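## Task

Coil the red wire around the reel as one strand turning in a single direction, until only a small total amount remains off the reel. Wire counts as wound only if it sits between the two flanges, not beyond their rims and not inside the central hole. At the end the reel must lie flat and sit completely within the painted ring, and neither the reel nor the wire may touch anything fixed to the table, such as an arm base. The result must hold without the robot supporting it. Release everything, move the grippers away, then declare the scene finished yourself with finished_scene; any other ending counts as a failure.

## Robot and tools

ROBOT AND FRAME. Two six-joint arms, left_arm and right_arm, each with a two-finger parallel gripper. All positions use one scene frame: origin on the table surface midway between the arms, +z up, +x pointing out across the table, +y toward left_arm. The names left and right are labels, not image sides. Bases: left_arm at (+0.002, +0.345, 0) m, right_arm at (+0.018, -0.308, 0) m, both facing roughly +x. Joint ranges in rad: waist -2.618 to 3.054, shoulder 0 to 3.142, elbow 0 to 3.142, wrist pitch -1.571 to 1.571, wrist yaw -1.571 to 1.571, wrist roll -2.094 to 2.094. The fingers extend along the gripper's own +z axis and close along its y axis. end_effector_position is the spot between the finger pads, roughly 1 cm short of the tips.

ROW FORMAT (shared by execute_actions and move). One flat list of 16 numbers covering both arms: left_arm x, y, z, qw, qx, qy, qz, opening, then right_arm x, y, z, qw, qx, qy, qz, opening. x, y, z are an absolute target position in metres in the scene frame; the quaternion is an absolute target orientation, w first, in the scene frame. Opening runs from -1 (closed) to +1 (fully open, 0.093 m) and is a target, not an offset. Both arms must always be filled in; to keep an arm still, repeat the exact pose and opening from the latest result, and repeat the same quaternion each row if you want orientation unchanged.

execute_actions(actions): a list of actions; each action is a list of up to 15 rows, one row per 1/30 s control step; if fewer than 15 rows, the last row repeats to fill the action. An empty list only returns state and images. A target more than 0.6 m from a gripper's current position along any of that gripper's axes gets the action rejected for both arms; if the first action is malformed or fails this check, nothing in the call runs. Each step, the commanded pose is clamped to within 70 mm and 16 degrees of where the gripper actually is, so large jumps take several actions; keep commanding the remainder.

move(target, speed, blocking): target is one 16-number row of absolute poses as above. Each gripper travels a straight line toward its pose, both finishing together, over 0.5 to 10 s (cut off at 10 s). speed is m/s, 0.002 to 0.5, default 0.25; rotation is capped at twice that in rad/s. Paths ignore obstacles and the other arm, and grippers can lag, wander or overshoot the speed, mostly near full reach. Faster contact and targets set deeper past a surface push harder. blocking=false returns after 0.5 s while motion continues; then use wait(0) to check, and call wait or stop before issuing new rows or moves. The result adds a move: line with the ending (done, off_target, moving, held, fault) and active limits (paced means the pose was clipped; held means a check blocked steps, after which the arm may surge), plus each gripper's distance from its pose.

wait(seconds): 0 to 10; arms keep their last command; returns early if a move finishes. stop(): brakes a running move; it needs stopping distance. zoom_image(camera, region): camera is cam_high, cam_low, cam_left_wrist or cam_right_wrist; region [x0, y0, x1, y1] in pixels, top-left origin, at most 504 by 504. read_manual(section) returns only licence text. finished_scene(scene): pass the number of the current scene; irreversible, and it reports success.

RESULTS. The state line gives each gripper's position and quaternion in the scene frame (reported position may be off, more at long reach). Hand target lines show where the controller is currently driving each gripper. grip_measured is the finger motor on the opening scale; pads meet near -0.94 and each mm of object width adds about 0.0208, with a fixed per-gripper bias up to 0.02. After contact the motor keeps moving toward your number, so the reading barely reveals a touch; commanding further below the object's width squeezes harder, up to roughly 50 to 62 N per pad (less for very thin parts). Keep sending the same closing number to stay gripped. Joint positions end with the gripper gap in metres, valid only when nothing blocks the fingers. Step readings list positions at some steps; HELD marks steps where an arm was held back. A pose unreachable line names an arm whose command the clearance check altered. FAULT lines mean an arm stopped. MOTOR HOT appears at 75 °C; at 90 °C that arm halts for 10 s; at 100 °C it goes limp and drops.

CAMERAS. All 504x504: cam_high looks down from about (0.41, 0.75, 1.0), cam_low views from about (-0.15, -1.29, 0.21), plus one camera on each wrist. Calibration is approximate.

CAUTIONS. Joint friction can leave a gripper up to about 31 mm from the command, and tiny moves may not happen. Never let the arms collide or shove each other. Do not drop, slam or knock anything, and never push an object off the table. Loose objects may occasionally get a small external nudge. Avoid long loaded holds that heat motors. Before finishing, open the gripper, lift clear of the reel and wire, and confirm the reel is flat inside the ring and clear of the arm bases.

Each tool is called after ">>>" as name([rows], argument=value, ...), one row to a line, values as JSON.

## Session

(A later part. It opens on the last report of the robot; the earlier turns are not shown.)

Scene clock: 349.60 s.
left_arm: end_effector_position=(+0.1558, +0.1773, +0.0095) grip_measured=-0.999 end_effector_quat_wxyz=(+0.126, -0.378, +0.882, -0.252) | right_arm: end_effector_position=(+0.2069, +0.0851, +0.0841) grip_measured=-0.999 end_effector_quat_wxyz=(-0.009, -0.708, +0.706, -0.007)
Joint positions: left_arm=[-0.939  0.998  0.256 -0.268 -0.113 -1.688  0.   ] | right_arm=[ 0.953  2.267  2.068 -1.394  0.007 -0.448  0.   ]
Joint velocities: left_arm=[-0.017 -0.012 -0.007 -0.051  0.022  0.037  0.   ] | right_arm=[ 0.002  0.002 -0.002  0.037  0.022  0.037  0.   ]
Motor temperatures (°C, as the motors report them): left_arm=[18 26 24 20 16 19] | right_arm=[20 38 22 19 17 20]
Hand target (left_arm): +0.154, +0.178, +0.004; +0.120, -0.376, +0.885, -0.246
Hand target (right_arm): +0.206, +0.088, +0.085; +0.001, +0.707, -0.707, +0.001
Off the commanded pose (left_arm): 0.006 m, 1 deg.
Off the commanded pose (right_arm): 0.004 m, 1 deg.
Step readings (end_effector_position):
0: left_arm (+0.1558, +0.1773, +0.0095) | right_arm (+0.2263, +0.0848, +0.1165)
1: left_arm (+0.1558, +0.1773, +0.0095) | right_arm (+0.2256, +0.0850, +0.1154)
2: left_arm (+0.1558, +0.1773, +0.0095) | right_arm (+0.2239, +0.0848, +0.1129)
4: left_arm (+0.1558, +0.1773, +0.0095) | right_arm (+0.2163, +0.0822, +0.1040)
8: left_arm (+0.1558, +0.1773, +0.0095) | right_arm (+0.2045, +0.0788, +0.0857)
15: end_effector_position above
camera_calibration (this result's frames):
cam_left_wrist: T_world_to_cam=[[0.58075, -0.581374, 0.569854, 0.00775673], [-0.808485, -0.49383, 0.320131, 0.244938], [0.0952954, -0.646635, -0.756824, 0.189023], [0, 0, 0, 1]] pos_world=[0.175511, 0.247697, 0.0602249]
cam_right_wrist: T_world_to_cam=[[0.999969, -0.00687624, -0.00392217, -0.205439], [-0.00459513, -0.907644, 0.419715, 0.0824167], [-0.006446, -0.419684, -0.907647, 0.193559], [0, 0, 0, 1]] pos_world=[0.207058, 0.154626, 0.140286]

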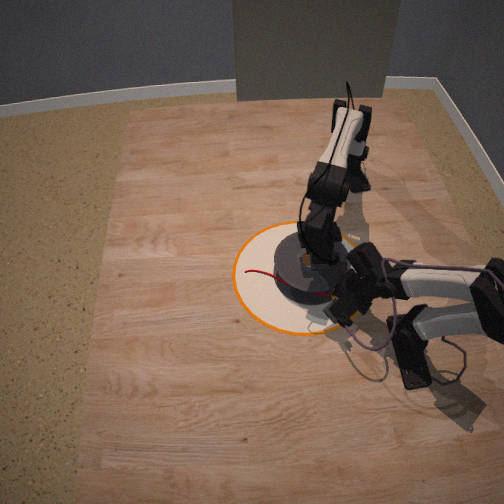

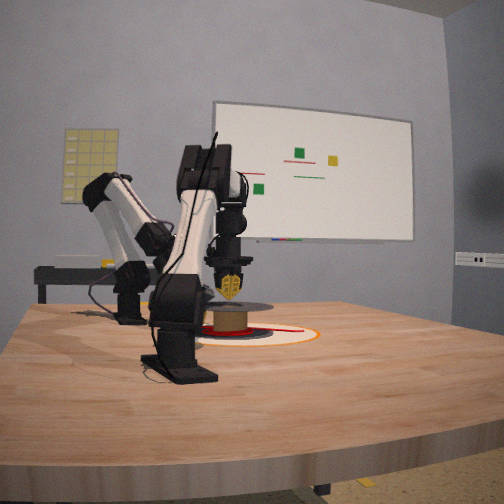

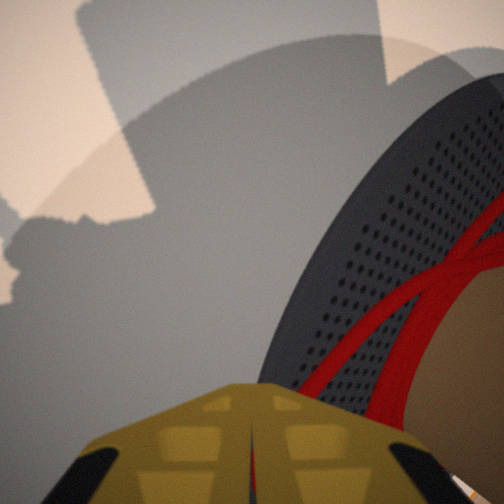

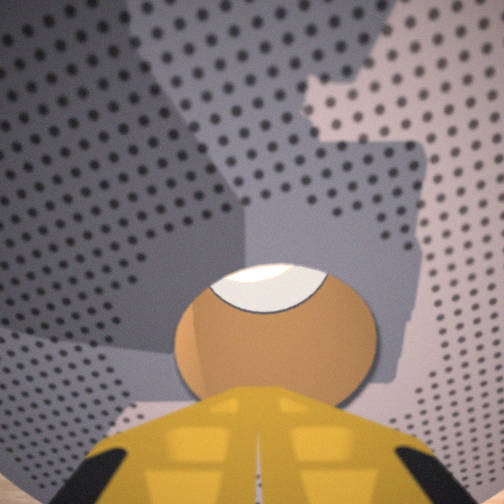

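>>> execute_actions([
  [[0.154,0.178,0.004,0.12,-0.376,0.885,-0.246,-1,0.211,0.089,0.08,0,-0.7071,0.7071,0,-1],[0.154,0.178,0.004,0.12,-0.376,0.885,-0.246,-1,0.211,0.089,0.074,0,-0.7071,0.7071,0,-1],[0.154,0.178,0.004,0.12,-0.376,0.885,-0.246,-1,0.211,0.089,0.068,0,-0.7071,0.7071,0,-1],[0.154,0.178,0.004,0.12,-0.376,0.885,-0.246,-1,0.211,0.089,0.062,0,-0.7071,0.7071,0,-1],[0.154,0.178,0.004,0.12,-0.376,0.885,-0.246,-1,0.211,0.089,0.056,0,-0.7071,0.7071,0,-1],[0.154,0.178,0.004,0.12,-0.376,0.885,-0.246,-1,0.211,0.089,0.05,0,-0.7071,0.7071,0,-1],[0.154,0.178,0.004,0.12,-0.376,0.885,-0.246,-1,0.211,0.089,0.045,0,-0.7071,0.7071,0,-1],[0.154,0.178,0.004,0.12,-0.376,0.885,-0.246,-1,0.211,0.089,0.04,0,-0.7071,0.7071,0,-1]],
  [[0.154,0.178,0.004,0.12,-0.376,0.885,-0.246,-1,0.211,0.089,0.046,0,-0.7071,0.7071,0,-0.6]],
])

Scene clock: 351.23 s.
left_arm: end_effector_position=(+0.1559, +0.1774, +0.0095) grip_measured=-0.999 end_effector_quat_wxyz=(+0.126, -0.378, +0.882, -0.251) | right_arm: end_effector_position=(+0.2104, +0.0875, +0.0529) grip_measured=-0.611 end_effector_quat_wxyz=(+0.004, -0.707, +0.707, -0.004)
Joint positions: left_arm=[-0.939  0.998  0.256 -0.268 -0.113 -1.688  0.   ] | right_arm=[ 0.949  2.257  1.927 -1.236  0.011 -0.448  0.016]
Joint velocities: left_arm=[-0.007  0.002  0.022  0.022  0.022  0.007  0.   ] | right_arm=[ 0.007  0.002  0.022  0.007  0.037  0.022 -0.   ]
Motor temperatures (°C, as the motors report them): left_arm=[18 26 24 20 16 19] | right_arm=[20 38 22 19 17 20]
Hand target (left_arm): +0.154, +0.178, +0.004; +0.120, -0.376, +0.885, -0.246
Hand target (right_arm): +0.211, +0.089, +0.046; +0.000, +0.707, -0.707, -0.000
Off the commanded pose (left_arm): 0.006 m, 1 deg.
Off the commanded pose (right_arm): 0.007 m, 1 deg.
Step readings (end_effector_position; steps 1 to 15: 1st action; 16 to 30: 2nd action):
0: left_arm (+0.1558, +0.1773, +0.0095) | right_arm (+0.2080, +0.0872, +0.0841)
1: left_arm (+0.1558, +0.1773, +0.0095) | right_arm (+0.2081, +0.0875, +0.0841)
2: left_arm (+0.1558, +0.1773, +0.0095) | right_arm (+0.2084, +0.0881, +0.0831)
4: left_arm (+0.1558, +0.1773, +0.0095) | right_arm (+0.2086, +0.0885, +0.0774)
8: left_arm (+0.1558, +0.1773, +0.0095) | right_arm (+0.2056, +0.0825, +0.0559)
15: left_arm (+0.1558, +0.1773, +0.0095) | right_arm (+0.2080, +0.0886, +0.0529)
16: left_arm (+0.1558, +0.1773, +0.0095) | right_arm (+0.2088, +0.0884, +0.0529)
17: left_arm (+0.1557, +0.1775, +0.0094) | right_arm (+0.2102, +0.0878, +0.0529)
19: left_arm (+0.1559, +0.1774, +0.0095) | right_arm (+0.2104, +0.0875, +0.0529)
23: left_arm (+0.1559, +0.1774, +0.0095) | right_arm (+0.2104, +0.0875, +0.0529)
30: end_effector_position above
camera_calibration (this result's frames):
cam_left_wrist: T_world_to_cam=[[0.580709, -0.581428, 0.56984, 0.0077699], [-0.808498, -0.493929, 0.319946, 0.24504], [0.0954351, -0.64651, -0.756913, 0.189012], [0, 0, 0, 1]] pos_world=[0.175564, 0.247748, 0.0602386]
cam_right_wrist: T_world_to_cam=[[0.999889, -0.010357, 0.0106643, -0.209489], [-0.0137501, -0.917005, 0.398639, 0.101666], [0.00565052, -0.398741, -0.917046, 0.162371], [0, 0, 0, 1]] pos_world=[0.209946, 0.155803, 0.110607]

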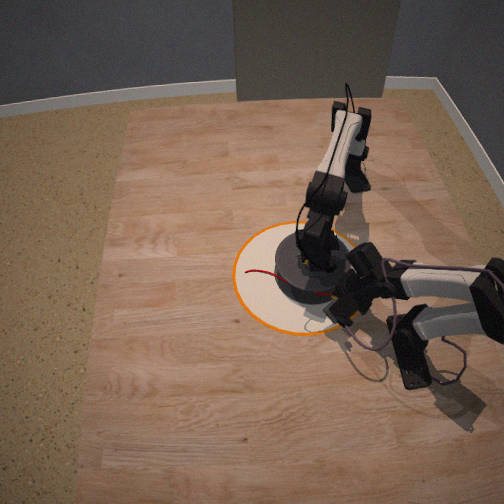

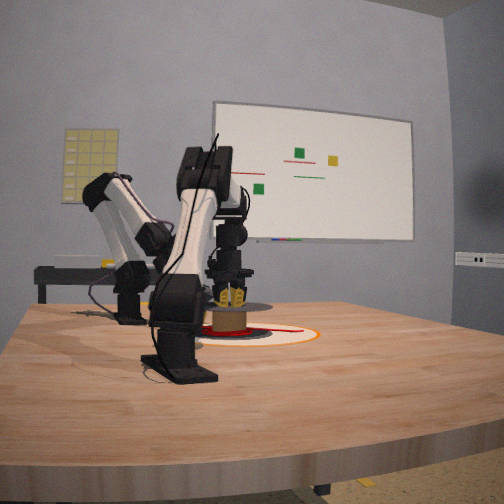

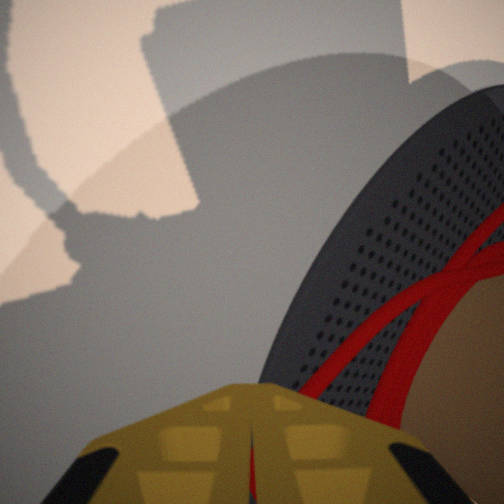

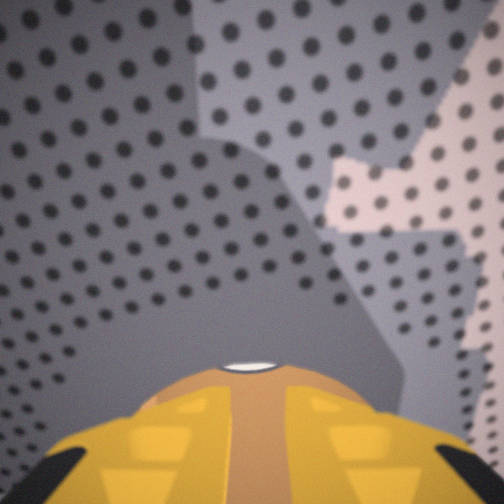

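>>> execute_actions([
  [[0.154,0.178,0.004,0.12,-0.376,0.885,-0.246,-1,0.213,0.088,0.046,0,-0.6,0.8,0,-0.6],[0.154,0.178,0.004,0.12,-0.376,0.885,-0.246,-1,0.213,0.088,0.046,0,-0.5,0.866,0,-0.6]],
  [[0.154,0.178,0.004,0.12,-0.376,0.885,-0.246,-1,0.215,0.088,0.046,0,-0.3007,0.9537,0,-0.6]],
])

Scene clock: 352.70 s.
left_arm: end_effector_position=(+0.1574, +0.1787, +0.0097) grip_measured=-0.999 end_effector_quat_wxyz=(+0.131, -0.379, +0.881, -0.250) | right_arm: end_effector_position=(+0.2089, +0.0844, +0.0532) grip_measured=-0.609 end_effector_quat_wxyz=(+0.001, -0.341, +0.940, -0.007)
Joint positions: left_arm=[-0.937  0.998  0.256 -0.268 -0.123 -1.688  0.   ] | right_arm=[ 0.949  2.256  1.927 -1.251  0.011  0.427  0.016]
Joint velocities: left_arm=[-0.012 -0.007  0.007 -0.037  0.066  0.007  0.   ] | right_arm=[-0.012 -0.002 -0.002  0.022  0.037  0.256 -0.   ]
Motor temperatures (°C, as the motors report them): left_arm=[18 26 25 20 16 19] | right_arm=[20 38 22 19 17 20]
Hand target (left_arm): +0.154, +0.178, +0.004; +0.120, -0.376, +0.885, -0.246
Hand target (right_arm): +0.215, +0.088, +0.046; -0.001, -0.302, +0.953, +0.000
Off the commanded pose (left_arm): 0.007 m, 1 deg.
Off the commanded pose (right_arm): 0.010 m, 5 deg.
Step readings (end_effector_position; steps 1 to 15: 1st action; 16 to 30: 2nd action):
0: left_arm (+0.1559, +0.1774, +0.0095) | right_arm (+0.2104, +0.0875, +0.0529)
1: left_arm (+0.1560, +0.1775, +0.0095) | right_arm (+0.2104, +0.0875, +0.0529)
2: left_arm (+0.1566, +0.1780, +0.0096) | right_arm (+0.2102, +0.0871, +0.0532)
4: left_arm (+0.1569, +0.1783, +0.0096) | right_arm (+0.2100, +0.0867, +0.0532)
8: left_arm (+0.1571, +0.1785, +0.0096) | right_arm (+0.2098, +0.0863, +0.0532)
15: left_arm (+0.1571, +0.1785, +0.0096) | right_arm (+0.2098, +0.0862, +0.0532)
16: left_arm (+0.1572, +0.1785, +0.0096) | right_arm (+0.2097, +0.0861, +0.0532)
17: left_arm (+0.1573, +0.1786, +0.0097) | right_arm (+0.2096, +0.0857, +0.0532)
19: left_arm (+0.1573, +0.1786, +0.0097) | right_arm (+0.2096, +0.0857, +0.0532)
23: left_arm (+0.1574, +0.1787, +0.0097) | right_arm (+0.2092, +0.0851, +0.0532)
30: end_effector_position above
camera_calibration (this result's frames):
cam_left_wrist: T_world_to_cam=[[0.580874, -0.580418, 0.570701, 0.00736547], [-0.807213, -0.501049, 0.312021, 0.248006], [0.104846, -0.641923, -0.759567, 0.187583], [0, 0, 0, 1]] pos_world=[0.176248, 0.248952, 0.0608949]
cam_right_wrist: T_world_to_cam=[[0.63325, -0.773849, 0.0123363, -0.0670661], [-0.71187, -0.576129, 0.401643, 0.215564], [-0.303704, -0.263122, -0.915713, 0.214542], [0, 0, 0, 1]] pos_world=[0.261081, 0.128745, 0.110706]

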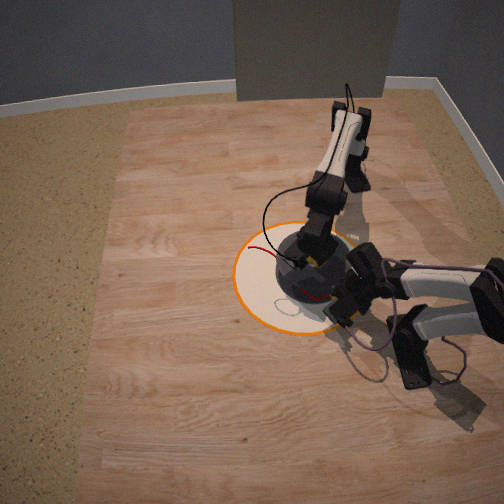

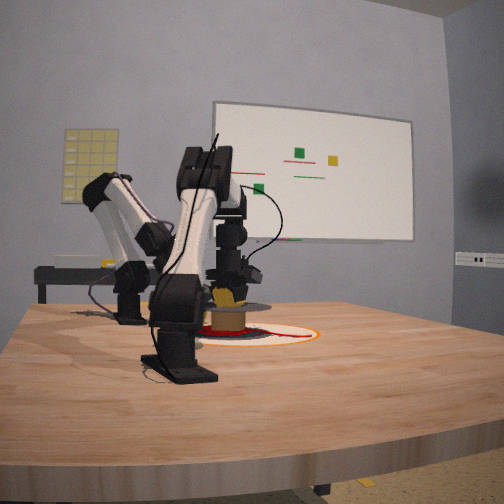

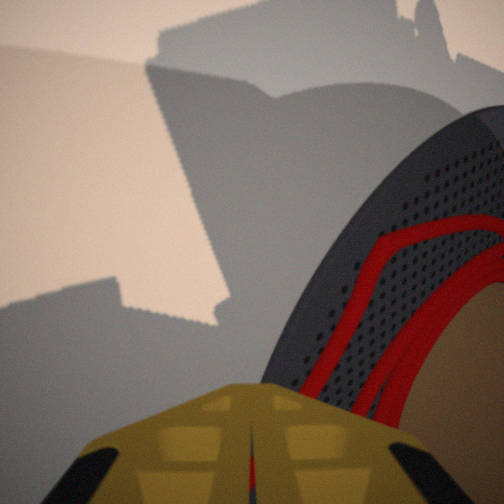

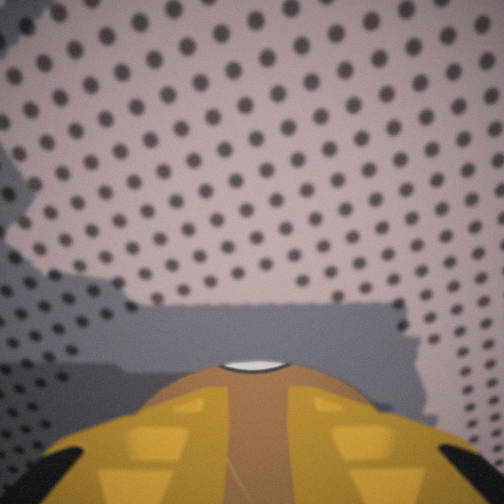

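>>> execute_actions([
  [[0.154,0.178,0.004,0.12,-0.376,0.885,-0.246,-1,0.214,0.088,0.046,0,-0.1,0.995,0,-0.6],[0.154,0.178,0.004,0.12,-0.376,0.885,-0.246,-1,0.214,0.088,0.046,0,0.0,1.0,0,-0.6],[0.154,0.178,0.004,0.12,-0.376,0.885,-0.246,-1,0.214,0.088,0.046,0,0.1736,0.9848,0,-0.6]],
  [[0.154,0.178,0.004,0.12,-0.376,0.885,-0.246,-1,0.214,0.088,0.046,0,0.1736,0.9848,0,-0.6]],
])

Scene clock: 354.33 s.
left_arm: end_effector_position=(+0.1575, +0.1788, +0.0097) grip_measured=-0.999 end_effector_quat_wxyz=(+0.131, -0.380, +0.881, -0.250) | right_arm: end_effector_position=(+0.2075, +0.0815, +0.0540) grip_measured=-0.608 end_effector_quat_wxyz=(+0.002, +0.143, +0.990, -0.012)
Joint positions: left_arm=[-0.937  0.998  0.256 -0.268 -0.124 -1.688  0.   ] | right_arm=[ 0.949  2.256  1.93  -1.268  0.011  1.41   0.016]
Joint velocities: left_arm=[ 0.017  0.002  0.007 -0.007  0.022 -0.022  0.   ] | right_arm=[-0.002  0.002 -0.017  0.022  0.007  0.11  -0.001]
Motor temperatures (°C, as the motors report them): left_arm=[18 26 25 21 16 19] | right_arm=[20 39 22 19 17 20]
Hand target (left_arm): +0.154, +0.178, +0.004; +0.120, -0.376, +0.885, -0.246
Hand target (right_arm): +0.214, +0.088, +0.046; -0.001, +0.173, +0.985, -0.001
Off the commanded pose (left_arm): 0.007 m, 1 deg.
Off the commanded pose (right_arm): 0.012 m, 4 deg.
Step readings (end_effector_position; steps 1 to 15: 1st action; 16 to 30: 2nd action):
0: left_arm (+0.1574, +0.1787, +0.0097) | right_arm (+0.2090, +0.0844, +0.0532)
1: left_arm (+0.1574, +0.1787, +0.0097) | right_arm (+0.2090, +0.0844, +0.0532)
2: left_arm (+0.1574, +0.1787, +0.0097) | right_arm (+0.2089, +0.0843, +0.0532)
4: left_arm (+0.1574, +0.1787, +0.0097) | right_arm (+0.2088, +0.0839, +0.0538)
8: left_arm (+0.1574, +0.1788, +0.0097) | right_arm (+0.2085, +0.0834, +0.0540)
15: left_arm (+0.1574, +0.1788, +0.0097) | right_arm (+0.2080, +0.0823, +0.0540)
16: left_arm (+0.1574, +0.1788, +0.0097) | right_arm (+0.2079, +0.0821, +0.0540)
17: left_arm (+0.1574, +0.1788, +0.0097) | right_arm (+0.2078, +0.0819, +0.0540)
19: left_arm (+0.1574, +0.1788, +0.0097) | right_arm (+0.2077, +0.0818, +0.0540)
23: left_arm (+0.1575, +0.1788, +0.0097) | right_arm (+0.2075, +0.0815, +0.0540)
30: end_effector_position above
camera_calibration (this result's frames):
cam_left_wrist: T_world_to_cam=[[0.580818, -0.580409, 0.570767, 0.00735816], [-0.807169, -0.5015, 0.311411, 0.248201], [0.105494, -0.641579, -0.759768, 0.187476], [0, 0, 0, 1]] pos_world=[0.176289, 0.249024, 0.0609458]
cam_right_wrist: T_world_to_cam=[[-0.293208, -0.955778, 0.0227384, 0.138048], [-0.876973, 0.278352, 0.391712, 0.177715], [-0.380719, 0.094912, -0.919807, 0.201121], [0, 0, 0, 1]] pos_world=[0.272899, 0.0633868, 0.112241]

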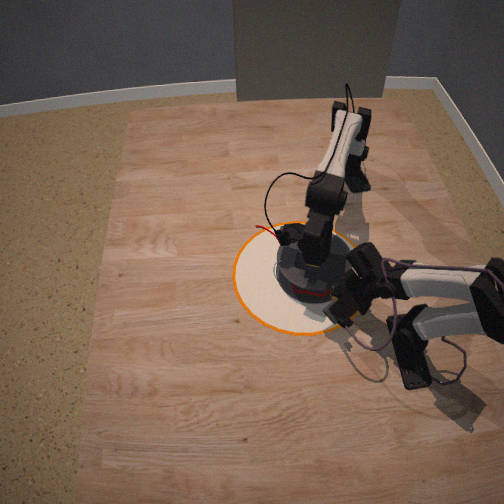

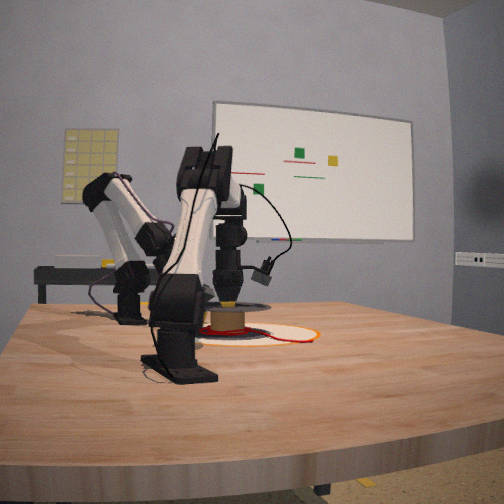

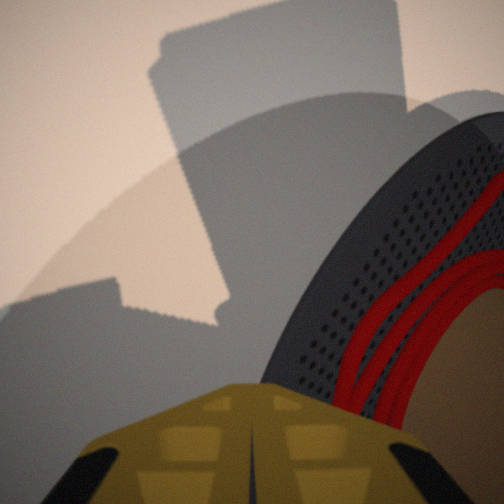

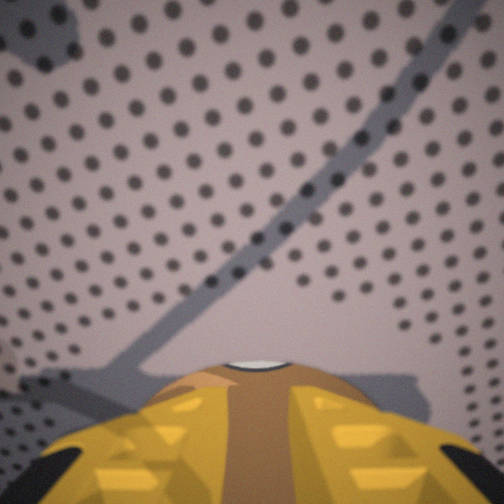

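>>> zoom_image(camera="cam_high", region=[230,200,400,370])

>>> zoom_image(camera="cam_low", region=[150,270,350,390])

Region (230, 200, 400, 370) of cam_high's 504x504 image, scaled by 2.965, with more detail than that image has.

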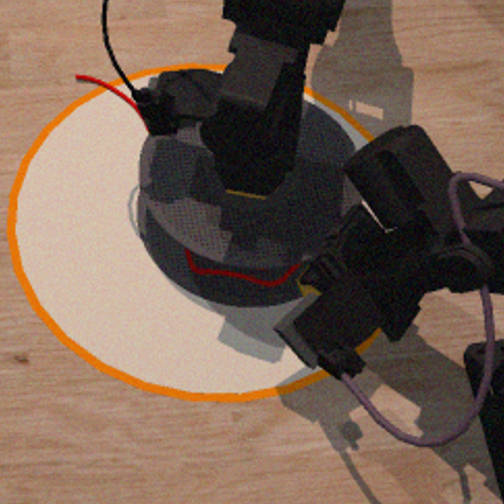

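Region (150, 270, 350, 390) of cam_low's 504x504 image, scaled by 2.520, with more detail than that image has; it fills the top 302 rows of this view, and the rest is white.

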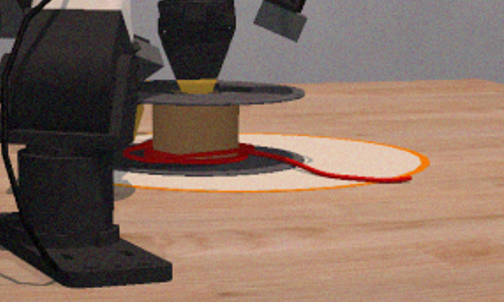

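>>> execute_actions([
  [[0.154,0.178,0.004,0.12,-0.376,0.885,-0.246,-1,0.214,0.088,0.046,0,0.4147,0.91,0,-0.6]],
])

Scene clock: 355.60 s.
left_arm: end_effector_position=(+0.1578, +0.1788, +0.0099) grip_measured=-0.999 end_effector_quat_wxyz=(+0.132, -0.380, +0.881, -0.250) | right_arm: end_effector_position=(+0.2058, +0.0798, +0.0541) grip_measured=-0.608 end_effector_quat_wxyz=(+0.002, +0.371, +0.928, -0.016)
Joint positions: left_arm=[-0.937  0.998  0.256 -0.267 -0.125 -1.688  0.   ] | right_arm=[ 0.949  2.256  1.93  -1.277  0.006  1.884  0.016]
Joint velocities: left_arm=[ 0.007 -0.002 -0.002 -0.022 -0.037  0.081  0.   ] | right_arm=[-0.002 -0.012  0.017 -0.022  0.007  0.271 -0.001]
Motor temperatures (°C, as the motors report them): left_arm=[18 26 25 21 16 19] | right_arm=[20 39 22 19 17 20]
Hand target (left_arm): +0.154, +0.178, +0.004; +0.120, -0.376, +0.885, -0.246
Hand target (right_arm): +0.214, +0.087, +0.046; -0.001, +0.413, +0.911, -0.001
Off the commanded pose (left_arm): 0.007 m, 2 deg.
Off the commanded pose (right_arm): 0.014 m, 6 deg.
Step readings (end_effector_position):
0: left_arm (+0.1575, +0.1788, +0.0097) | right_arm (+0.2075, +0.0815, +0.0540)
1: left_arm (+0.1575, +0.1788, +0.0097) | right_arm (+0.2074, +0.0813, +0.0540)
2: left_arm (+0.1575, +0.1788, +0.0097) | right_arm (+0.2071, +0.0809, +0.0540)
4: left_arm (+0.1575, +0.1787, +0.0097) | right_arm (+0.2069, +0.0806, +0.0541)
8: left_arm (+0.1575, +0.1787, +0.0097) | right_arm (+0.2064, +0.0804, +0.0541)
15: end_effector_position above
camera_calibration (this result's frames):
cam_left_wrist: T_world_to_cam=[[0.580305, -0.579875, 0.571831, 0.00703133], [-0.807297, -0.502121, 0.310076, 0.248554], [0.107323, -0.641576, -0.759514, 0.187272], [0, 0, 0, 1]] pos_world=[0.176478, 0.24903, 0.061144]
cam_right_wrist: T_world_to_cam=[[-0.697032, -0.716531, 0.027023, 0.19975], [-0.654559, 0.651229, 0.383996, 0.101526], [-0.292743, 0.24997, -0.922939, 0.170359], [0, 0, 0, 1]] pos_world=[0.255558, 0.0344258, 0.112848]

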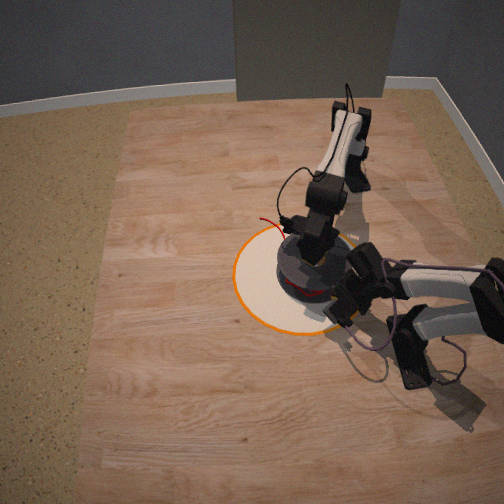

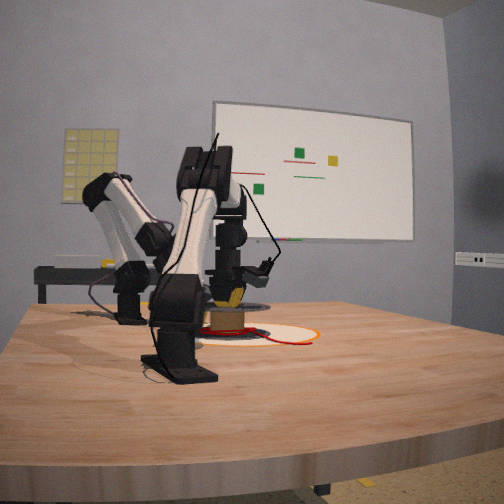

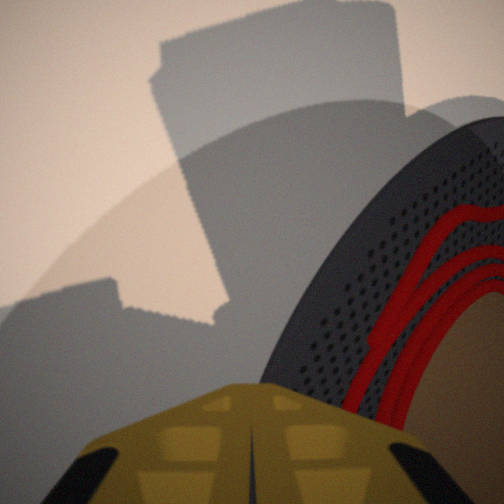

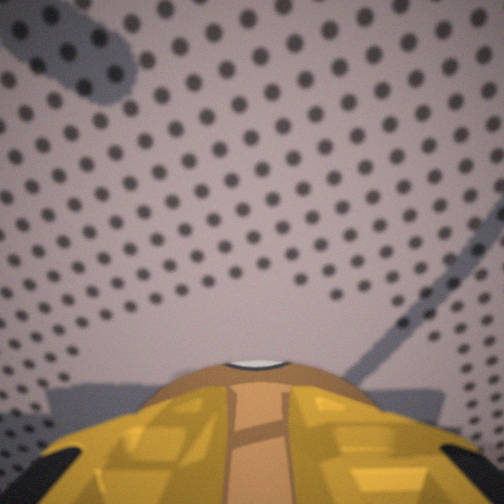

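>>> zoom_image(camera="cam_left_wrist", region=[280,160,504,430])

Region (280, 160, 504, 430) of cam_left_wrist's 504x504 image, scaled by 1.867, with more detail than that image has; it fills the left 418 columns of this view, and the rest is white.

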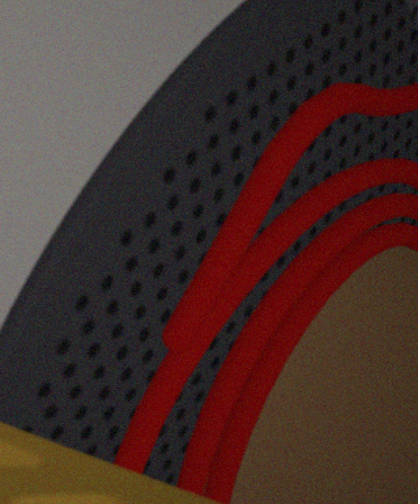

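>>> execute_actions([
  [[0.154,0.178,0.004,0.12,-0.376,0.885,-0.246,-1,0.212,0.086,0.046,0,0.25,0.968,0,-0.6],[0.154,0.178,0.004,0.12,-0.376,0.885,-0.246,-1,0.212,0.086,0.046,0,0.1,0.995,0,-0.6],[0.154,0.178,0.004,0.12,-0.376,0.885,-0.246,-1,0.212,0.086,0.046,0,-0.0872,0.9962,0,-0.6]],
  [[0.154,0.178,0.004,0.12,-0.376,0.885,-0.246,-1,0.212,0.086,0.046,0,-0.25,0.968,0,-0.6],[0.154,0.178,0.004,0.12,-0.376,0.885,-0.246,-1,0.212,0.086,0.046,0,-0.4,0.9165,0,-0.6],[0.154,0.178,0.004,0.12,-0.376,0.885,-0.246,-1,0.212,0.086,0.046,0,-0.5,0.866,0,-0.6]],
  [[0.154,0.178,0.004,0.12,-0.376,0.885,-0.246,-1,0.212,0.086,0.046,0,-0.65,0.76,0,-0.6],[0.154,0.178,0.004,0.12,-0.376,0.885,-0.246,-1,0.212,0.086,0.046,0,-0.7373,0.6756,0,-0.6]],
])

Scene clock: 360.77 s.
left_arm: end_effector_position=(+0.1537, +0.1751, +0.0094) grip_measured=-0.999 end_effector_quat_wxyz=(+0.117, -0.376, +0.883, -0.255) | right_arm: end_effector_position=(+0.2177, +0.0888, +0.0554) grip_measured=-0.603 end_effector_quat_wxyz=(+0.026, -0.554, +0.832, -0.012)
Joint positions: left_arm=[-0.937  0.998  0.256 -0.266 -0.092 -1.687  0.   ] | right_arm=[ 0.949  2.244  1.915 -1.208  0.047 -0.052  0.016]
Joint velocities: left_arm=[-0.007 -0.017 -0.007 -0.022  0.007  0.007  0.   ] | right_arm=[-0.017 -0.007 -0.007  0.051  0.037 -1.253 -0.001]
Motor temperatures (°C, as the motors report them): left_arm=[18 25 25 21 16 19] | right_arm=[20 39 22 19 17 20]
Hand target (left_arm): +0.154, +0.178, +0.004; +0.120, -0.376, +0.885, -0.246
Hand target (right_arm): +0.212, +0.086, +0.046; +0.012, -0.637, +0.771, -0.011
Off the commanded pose (left_arm): 0.006 m, 1 deg.
Off the commanded pose (right_arm): 0.011 m, 28 deg; orientation clipped at the last step of the last action.
Step readings (end_effector_position; steps 1 to 15: 1st action; 16 to 30: 2nd action; 31 to 45: 3rd action):
0: left_arm (+0.1578, +0.1788, +0.0099) | right_arm (+0.2057, +0.0798, +0.0541)
1: left_arm (+0.1578, +0.1787, +0.0099) | right_arm (+0.2057, +0.0797, +0.0541)
2: left_arm (+0.1572, +0.1782, +0.0098) | right_arm (+0.2061, +0.0801, +0.0541)
4: left_arm (+0.1561, +0.1773, +0.0096) | right_arm (+0.2077, +0.0816, +0.0548)
8: left_arm (+0.1543, +0.1757, +0.0094) | right_arm (+0.2110, +0.0841, +0.0548)
15: left_arm (+0.1538, +0.1753, +0.0094) | right_arm (+0.2135, +0.0851, +0.0548)
16: left_arm (+0.1538, +0.1752, +0.0094) | right_arm (+0.2138, +0.0853, +0.0548)
17: left_arm (+0.1538, +0.1752, +0.0094) | right_arm (+0.2142, +0.0854, +0.0548)
19: left_arm (+0.1537, +0.1752, +0.0094) | right_arm (+0.2149, +0.0859, +0.0549)
23: left_arm (+0.1536, +0.1751, +0.0094) | right_arm (+0.2163, +0.0870, +0.0554)
30: left_arm (+0.1537, +0.1751, +0.0094) | right_arm (+0.2170, +0.0876, +0.0554)
31: left_arm (+0.1537, +0.1751, +0.0094) | right_arm (+0.2170, +0.0877, +0.0554)
32: left_arm (+0.1537, +0.1751, +0.0094) | right_arm (+0.2173, +0.0879, +0.0554)
34: left_arm (+0.1537, +0.1751, +0.0094) | right_arm (+0.2177, +0.0882, +0.0555)
38: left_arm (+0.1537, +0.1751, +0.0094) | right_arm (+0.2178, +0.0886, +0.0554)
45: end_effector_position above
camera_calibration (this result's frames):
cam_left_wrist: T_world_to_cam=[[0.582304, -0.580418, 0.569242, 0.00734994], [-0.809106, -0.481954, 0.336256, 0.239986], [0.0791793, -0.656381, -0.750263, 0.191803], [0, 0, 0, 1]] pos_world=[0.174707, 0.245824, 0.0590225]
cam_right_wrist: T_world_to_cam=[[0.916988, -0.396162, 0.0467792, -0.166497], [-0.38441, -0.846219, 0.368973, 0.17794], [-0.106588, -0.356327, -0.928262, 0.186456], [0, 0, 0, 1]] pos_world=[0.240952, 0.151056, 0.115214]

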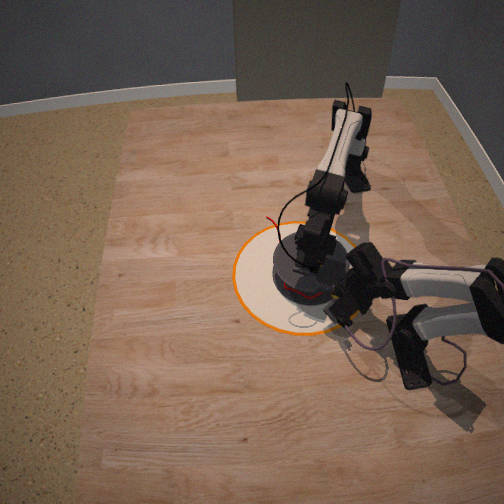

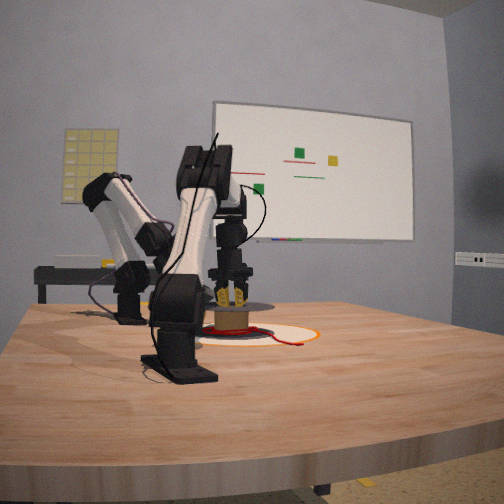

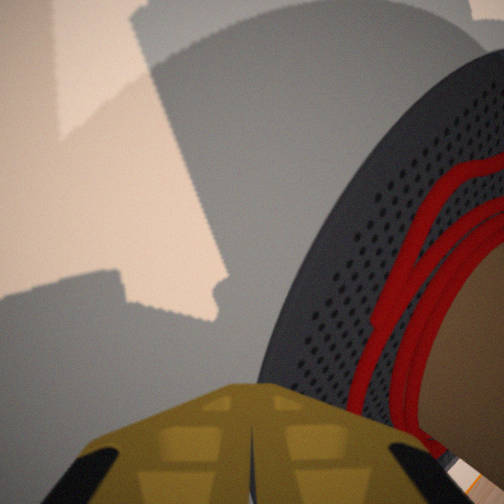

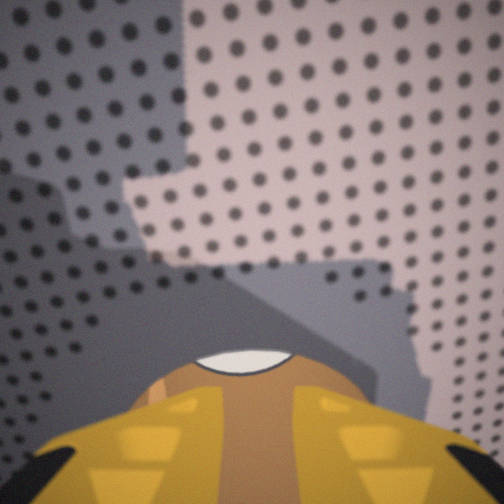

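>>> execute_actions(actions=[])

Scene clock: 363.80 s.
left_arm: end_effector_position=(+0.1537, +0.1751, +0.0094) grip_measured=-0.999 end_effector_quat_wxyz=(+0.117, -0.376, +0.883, -0.255) | right_arm: end_effector_position=(+0.2178, +0.0891, +0.0554) grip_measured=-0.603 end_effector_quat_wxyz=(+0.026, -0.628, +0.777, -0.013)
Joint positions: left_arm=[-0.937  0.998  0.256 -0.266 -0.092 -1.687  0.   ] | right_arm=[ 0.949  2.244  1.915 -1.207  0.046 -0.237  0.016]
Joint velocities: left_arm=[-0.007  0.022 -0.002 -0.037  0.037 -0.037  0.   ] | right_arm=[-0.007 -0.002 -0.012 -0.022  0.022 -0.081  0.   ]
Motor temperatures (°C, as the motors report them): left_arm=[18 24 25 21 16 19] | right_arm=[20 40 22 19 17 20]
Hand target (left_arm): +0.154, +0.178, +0.004; +0.120, -0.376, +0.885, -0.246
Hand target (right_arm): +0.212, +0.086, +0.046; +0.012, -0.637, +0.771, -0.011
Off the commanded pose (left_arm): 0.006 m, 1 deg.
Off the commanded pose (right_arm): 0.011 m, 17 deg; orientation clipped at the last step of the last action.
camera_calibration (this result's frames):
cam_left_wrist: T_world_to_cam=[[0.582304, -0.580418, 0.569242, 0.00734994], [-0.809106, -0.481954, 0.336256, 0.239986], [0.0791793, -0.656381, -0.750263, 0.191803], [0, 0, 0, 1]] pos_world=[0.174707, 0.245824, 0.0590225]
cam_right_wrist: T_world_to_cam=[[0.974091, -0.220178, 0.0516537, -0.194822], [-0.2232, -0.899139, 0.376473, 0.147386], [-0.0364471, -0.378248, -0.924987, 0.173064], [0, 0, 0, 1]] pos_world=[0.228979, 0.155086, 0.114658]

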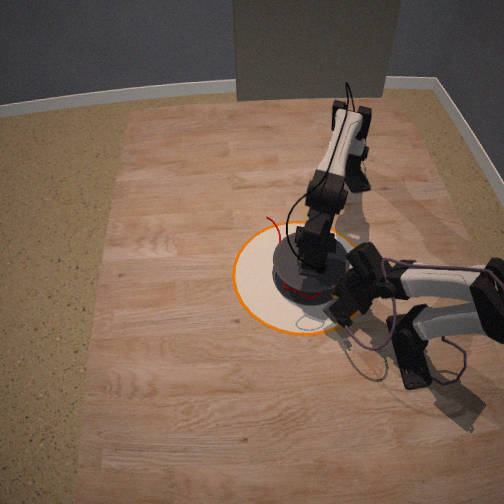

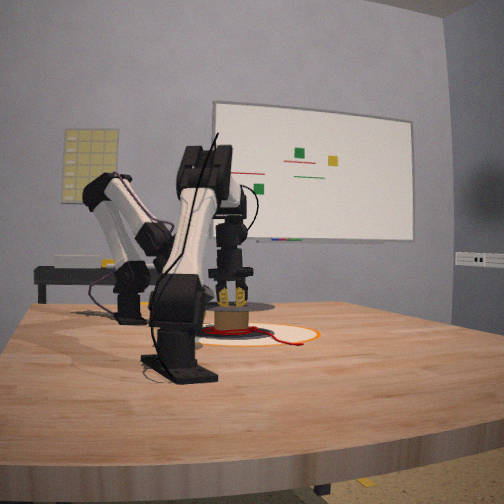

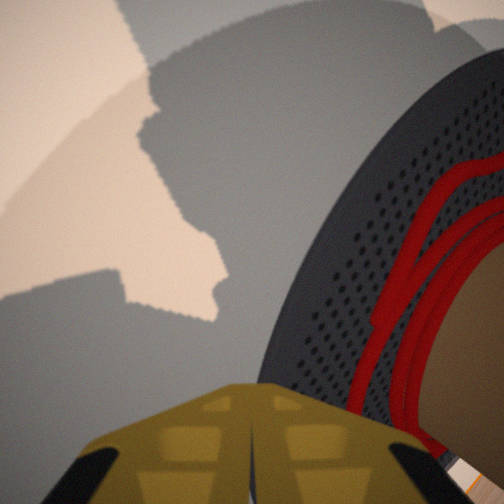

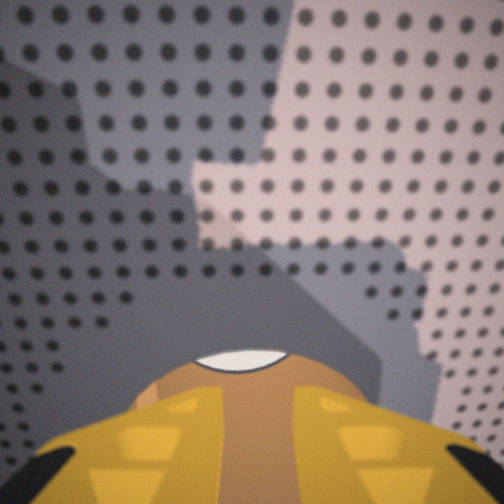

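>>> execute_actions([
  [[0.154,0.176,0.004,0.117,-0.376,0.883,-0.255,-1,0.218,0.089,0.056,0,-0.63,0.777,0,-0.8],[0.154,0.176,0.004,0.117,-0.376,0.883,-0.255,-1,0.218,0.089,0.056,0,-0.63,0.777,0,-0.8],[0.154,0.176,0.004,0.117,-0.376,0.883,-0.255,-1,0.218,0.089,0.065,0,-0.63,0.777,0,-0.9],[0.154,0.176,0.004,0.117,-0.376,0.883,-0.255,-1,0.218,0.089,0.075,0,-0.63,0.777,0,-0.9],[0.154,0.176,0.004,0.117,-0.376,0.883,-0.255,-1,0.218,0.089,0.085,0,-0.63,0.777,0,-1],[0.154,0.176,0.004,0.117,-0.376,0.883,-0.255,-1,0.218,0.089,0.095,0,-0.63,0.777,0,-1],[0.154,0.176,0.004,0.117,-0.376,0.883,-0.255,-1,0.218,0.089,0.095,0,-0.5,0.866,0,-1]],
  [[0.154,0.176,0.004,0.117,-0.376,0.883,-0.255,-1,0.218,0.089,0.095,0,-0.3,0.954,0,-1],[0.154,0.176,0.004,0.117,-0.376,0.883,-0.255,-1,0.218,0.089,0.095,0,-0.0872,0.9962,0,-1]],
  [[0.154,0.176,0.004,0.117,-0.376,0.883,-0.255,-1,0.218,0.089,0.095,0,0.2,0.98,0,-1],[0.154,0.176,0.004,0.117,-0.376,0.883,-0.255,-1,0.218,0.089,0.095,0,0.4147,0.91,0,-1]],
  [[0.154,0.176,0.004,0.117,-0.376,0.883,-0.255,-1,0.218,0.089,0.09,0,0.4147,0.91,0,-1]],
])

Scene clock: 367.63 s.
left_arm: end_effector_position=(+0.1541, +0.1745, +0.0098) grip_measured=-0.999 end_effector_quat_wxyz=(+0.117, -0.375, +0.883, -0.257) | right_arm: end_effector_position=(+0.2175, +0.0932, +0.0982) grip_measured=-0.999 end_effector_quat_wxyz=(+0.007, +0.389, +0.921, +0.017)
Joint positions: left_arm=[-0.937  0.998  0.256 -0.263 -0.092 -1.687  0.   ] | right_arm=[ 0.94   2.261  2.113 -1.388  0.011  1.913  0.   ]
Joint velocities: left_arm=[-0.007 -0.012  0.007 -0.081 -0.007  0.037  0.   ] | right_arm=[ 0.007 -0.002 -0.012 -0.022  0.007  0.242  0.   ]
Motor temperatures (°C, as the motors report them): left_arm=[18 24 25 21 16 19] | right_arm=[20 40 22 19 17 20]
Hand target (left_arm): +0.154, +0.176, +0.004; +0.117, -0.376, +0.883, -0.255
Hand target (right_arm): +0.218, +0.089, +0.090; +0.000, +0.414, +0.910, +0.001
Off the commanded pose (left_arm): 0.006 m, 0 deg.
Off the commanded pose (right_arm): 0.009 m, 4 deg.
Step readings (end_effector_position; steps 1 to 15: 1st action; 16 to 30: 2nd action; 31 to 45: 3rd action; 46 to 60: 4th action):
0: left_arm (+0.1537, +0.1751, +0.0094) | right_arm (+0.2178, +0.0891, +0.0554)
1: left_arm (+0.1538, +0.1748, +0.0096) | right_arm (+0.2175, +0.0892, +0.0565)
2: left_arm (+0.1540, +0.1745, +0.0098) | right_arm (+0.2173, +0.0901, +0.0572)
4: left_arm (+0.1541, +0.1745, +0.0098) | right_arm (+0.2182, +0.0918, +0.0614)
8: left_arm (+0.1541, +0.1745, +0.0098) | right_arm (+0.2210, +0.0976, +0.0835)
15: left_arm (+0.1541, +0.1745, +0.0098) | right_arm (+0.2192, +0.0953, +0.0982)
16: left_arm (+0.1541, +0.1745, +0.0098) | right_arm (+0.2189, +0.0949, +0.0983)
17: left_arm (+0.1541, +0.1745, +0.0098) | right_arm (+0.2189, +0.0949, +0.0983)
19: left_arm (+0.1541, +0.1745, +0.0098) | right_arm (+0.2189, +0.0949, +0.0983)
23: left_arm (+0.1541, +0.1745, +0.0098) | right_arm (+0.2189, +0.0949, +0.0983)
30: left_arm (+0.1541, +0.1745, +0.0098) | right_arm (+0.2182, +0.0938, +0.0982)
31: left_arm (+0.1541, +0.1745, +0.0098) | right_arm (+0.2181, +0.0937, +0.0982)
32: left_arm (+0.1541, +0.1745, +0.0098) | right_arm (+0.2181, +0.0937, +0.0982)
34: left_arm (+0.1541, +0.1745, +0.0098) | right_arm (+0.2181, +0.0937, +0.0982)
38: left_arm (+0.1541, +0.1745, +0.0098) | right_arm (+0.2181, +0.0937, +0.0982)
45: left_arm (+0.1541, +0.1745, +0.0098) | right_arm (+0.2181, +0.0937, +0.0982)
46: left_arm (+0.1541, +0.1745, +0.0098) | right_arm (+0.2181, +0.0937, +0.0982)
47: left_arm (+0.1541, +0.1745, +0.0098) | right_arm (+0.2181, +0.0937, +0.0982)
49: left_arm (+0.1541, +0.1745, +0.0098) | right_arm (+0.2181, +0.0937, +0.0982)
53: left_arm (+0.1541, +0.1745, +0.0098) | right_arm (+0.2179, +0.0938, +0.0982)
60: end_effector_position above
camera_calibration (this result's frames):
cam_left_wrist: T_world_to_cam=[[0.581129, -0.578877, 0.572006, 0.00641738], [-0.809827, -0.480811, 0.336156, 0.239773], [0.0804336, -0.658576, -0.748203, 0.191881], [0, 0, 0, 1]] pos_world=[0.175012, 0.245368, 0.0592937]
cam_right_wrist: T_world_to_cam=[[-0.723144, -0.689635, -0.0382822, 0.225878], [-0.643578, 0.652656, 0.399809, 0.0795459], [-0.250738, 0.313758, -0.915798, 0.195377], [0, 0, 0, 1]] pos_world=[0.263525, 0.0425563, 0.15577]

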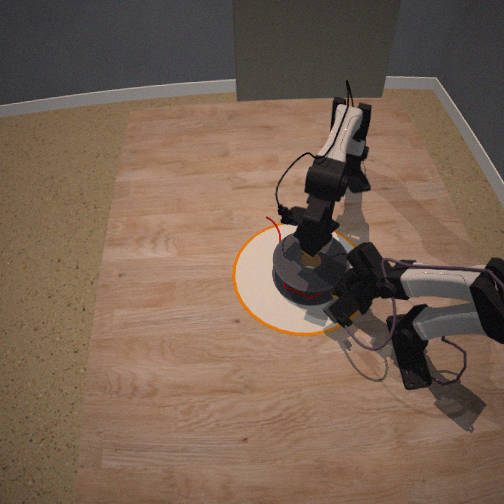

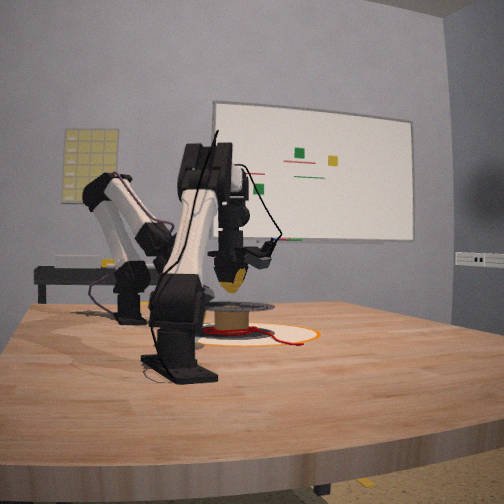

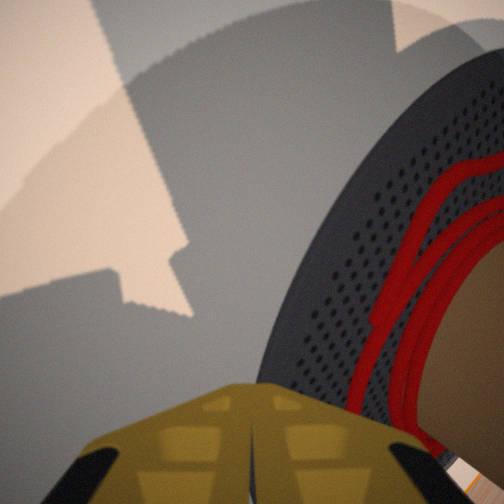

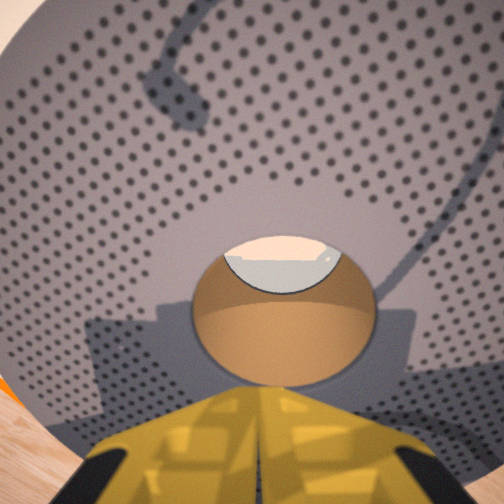

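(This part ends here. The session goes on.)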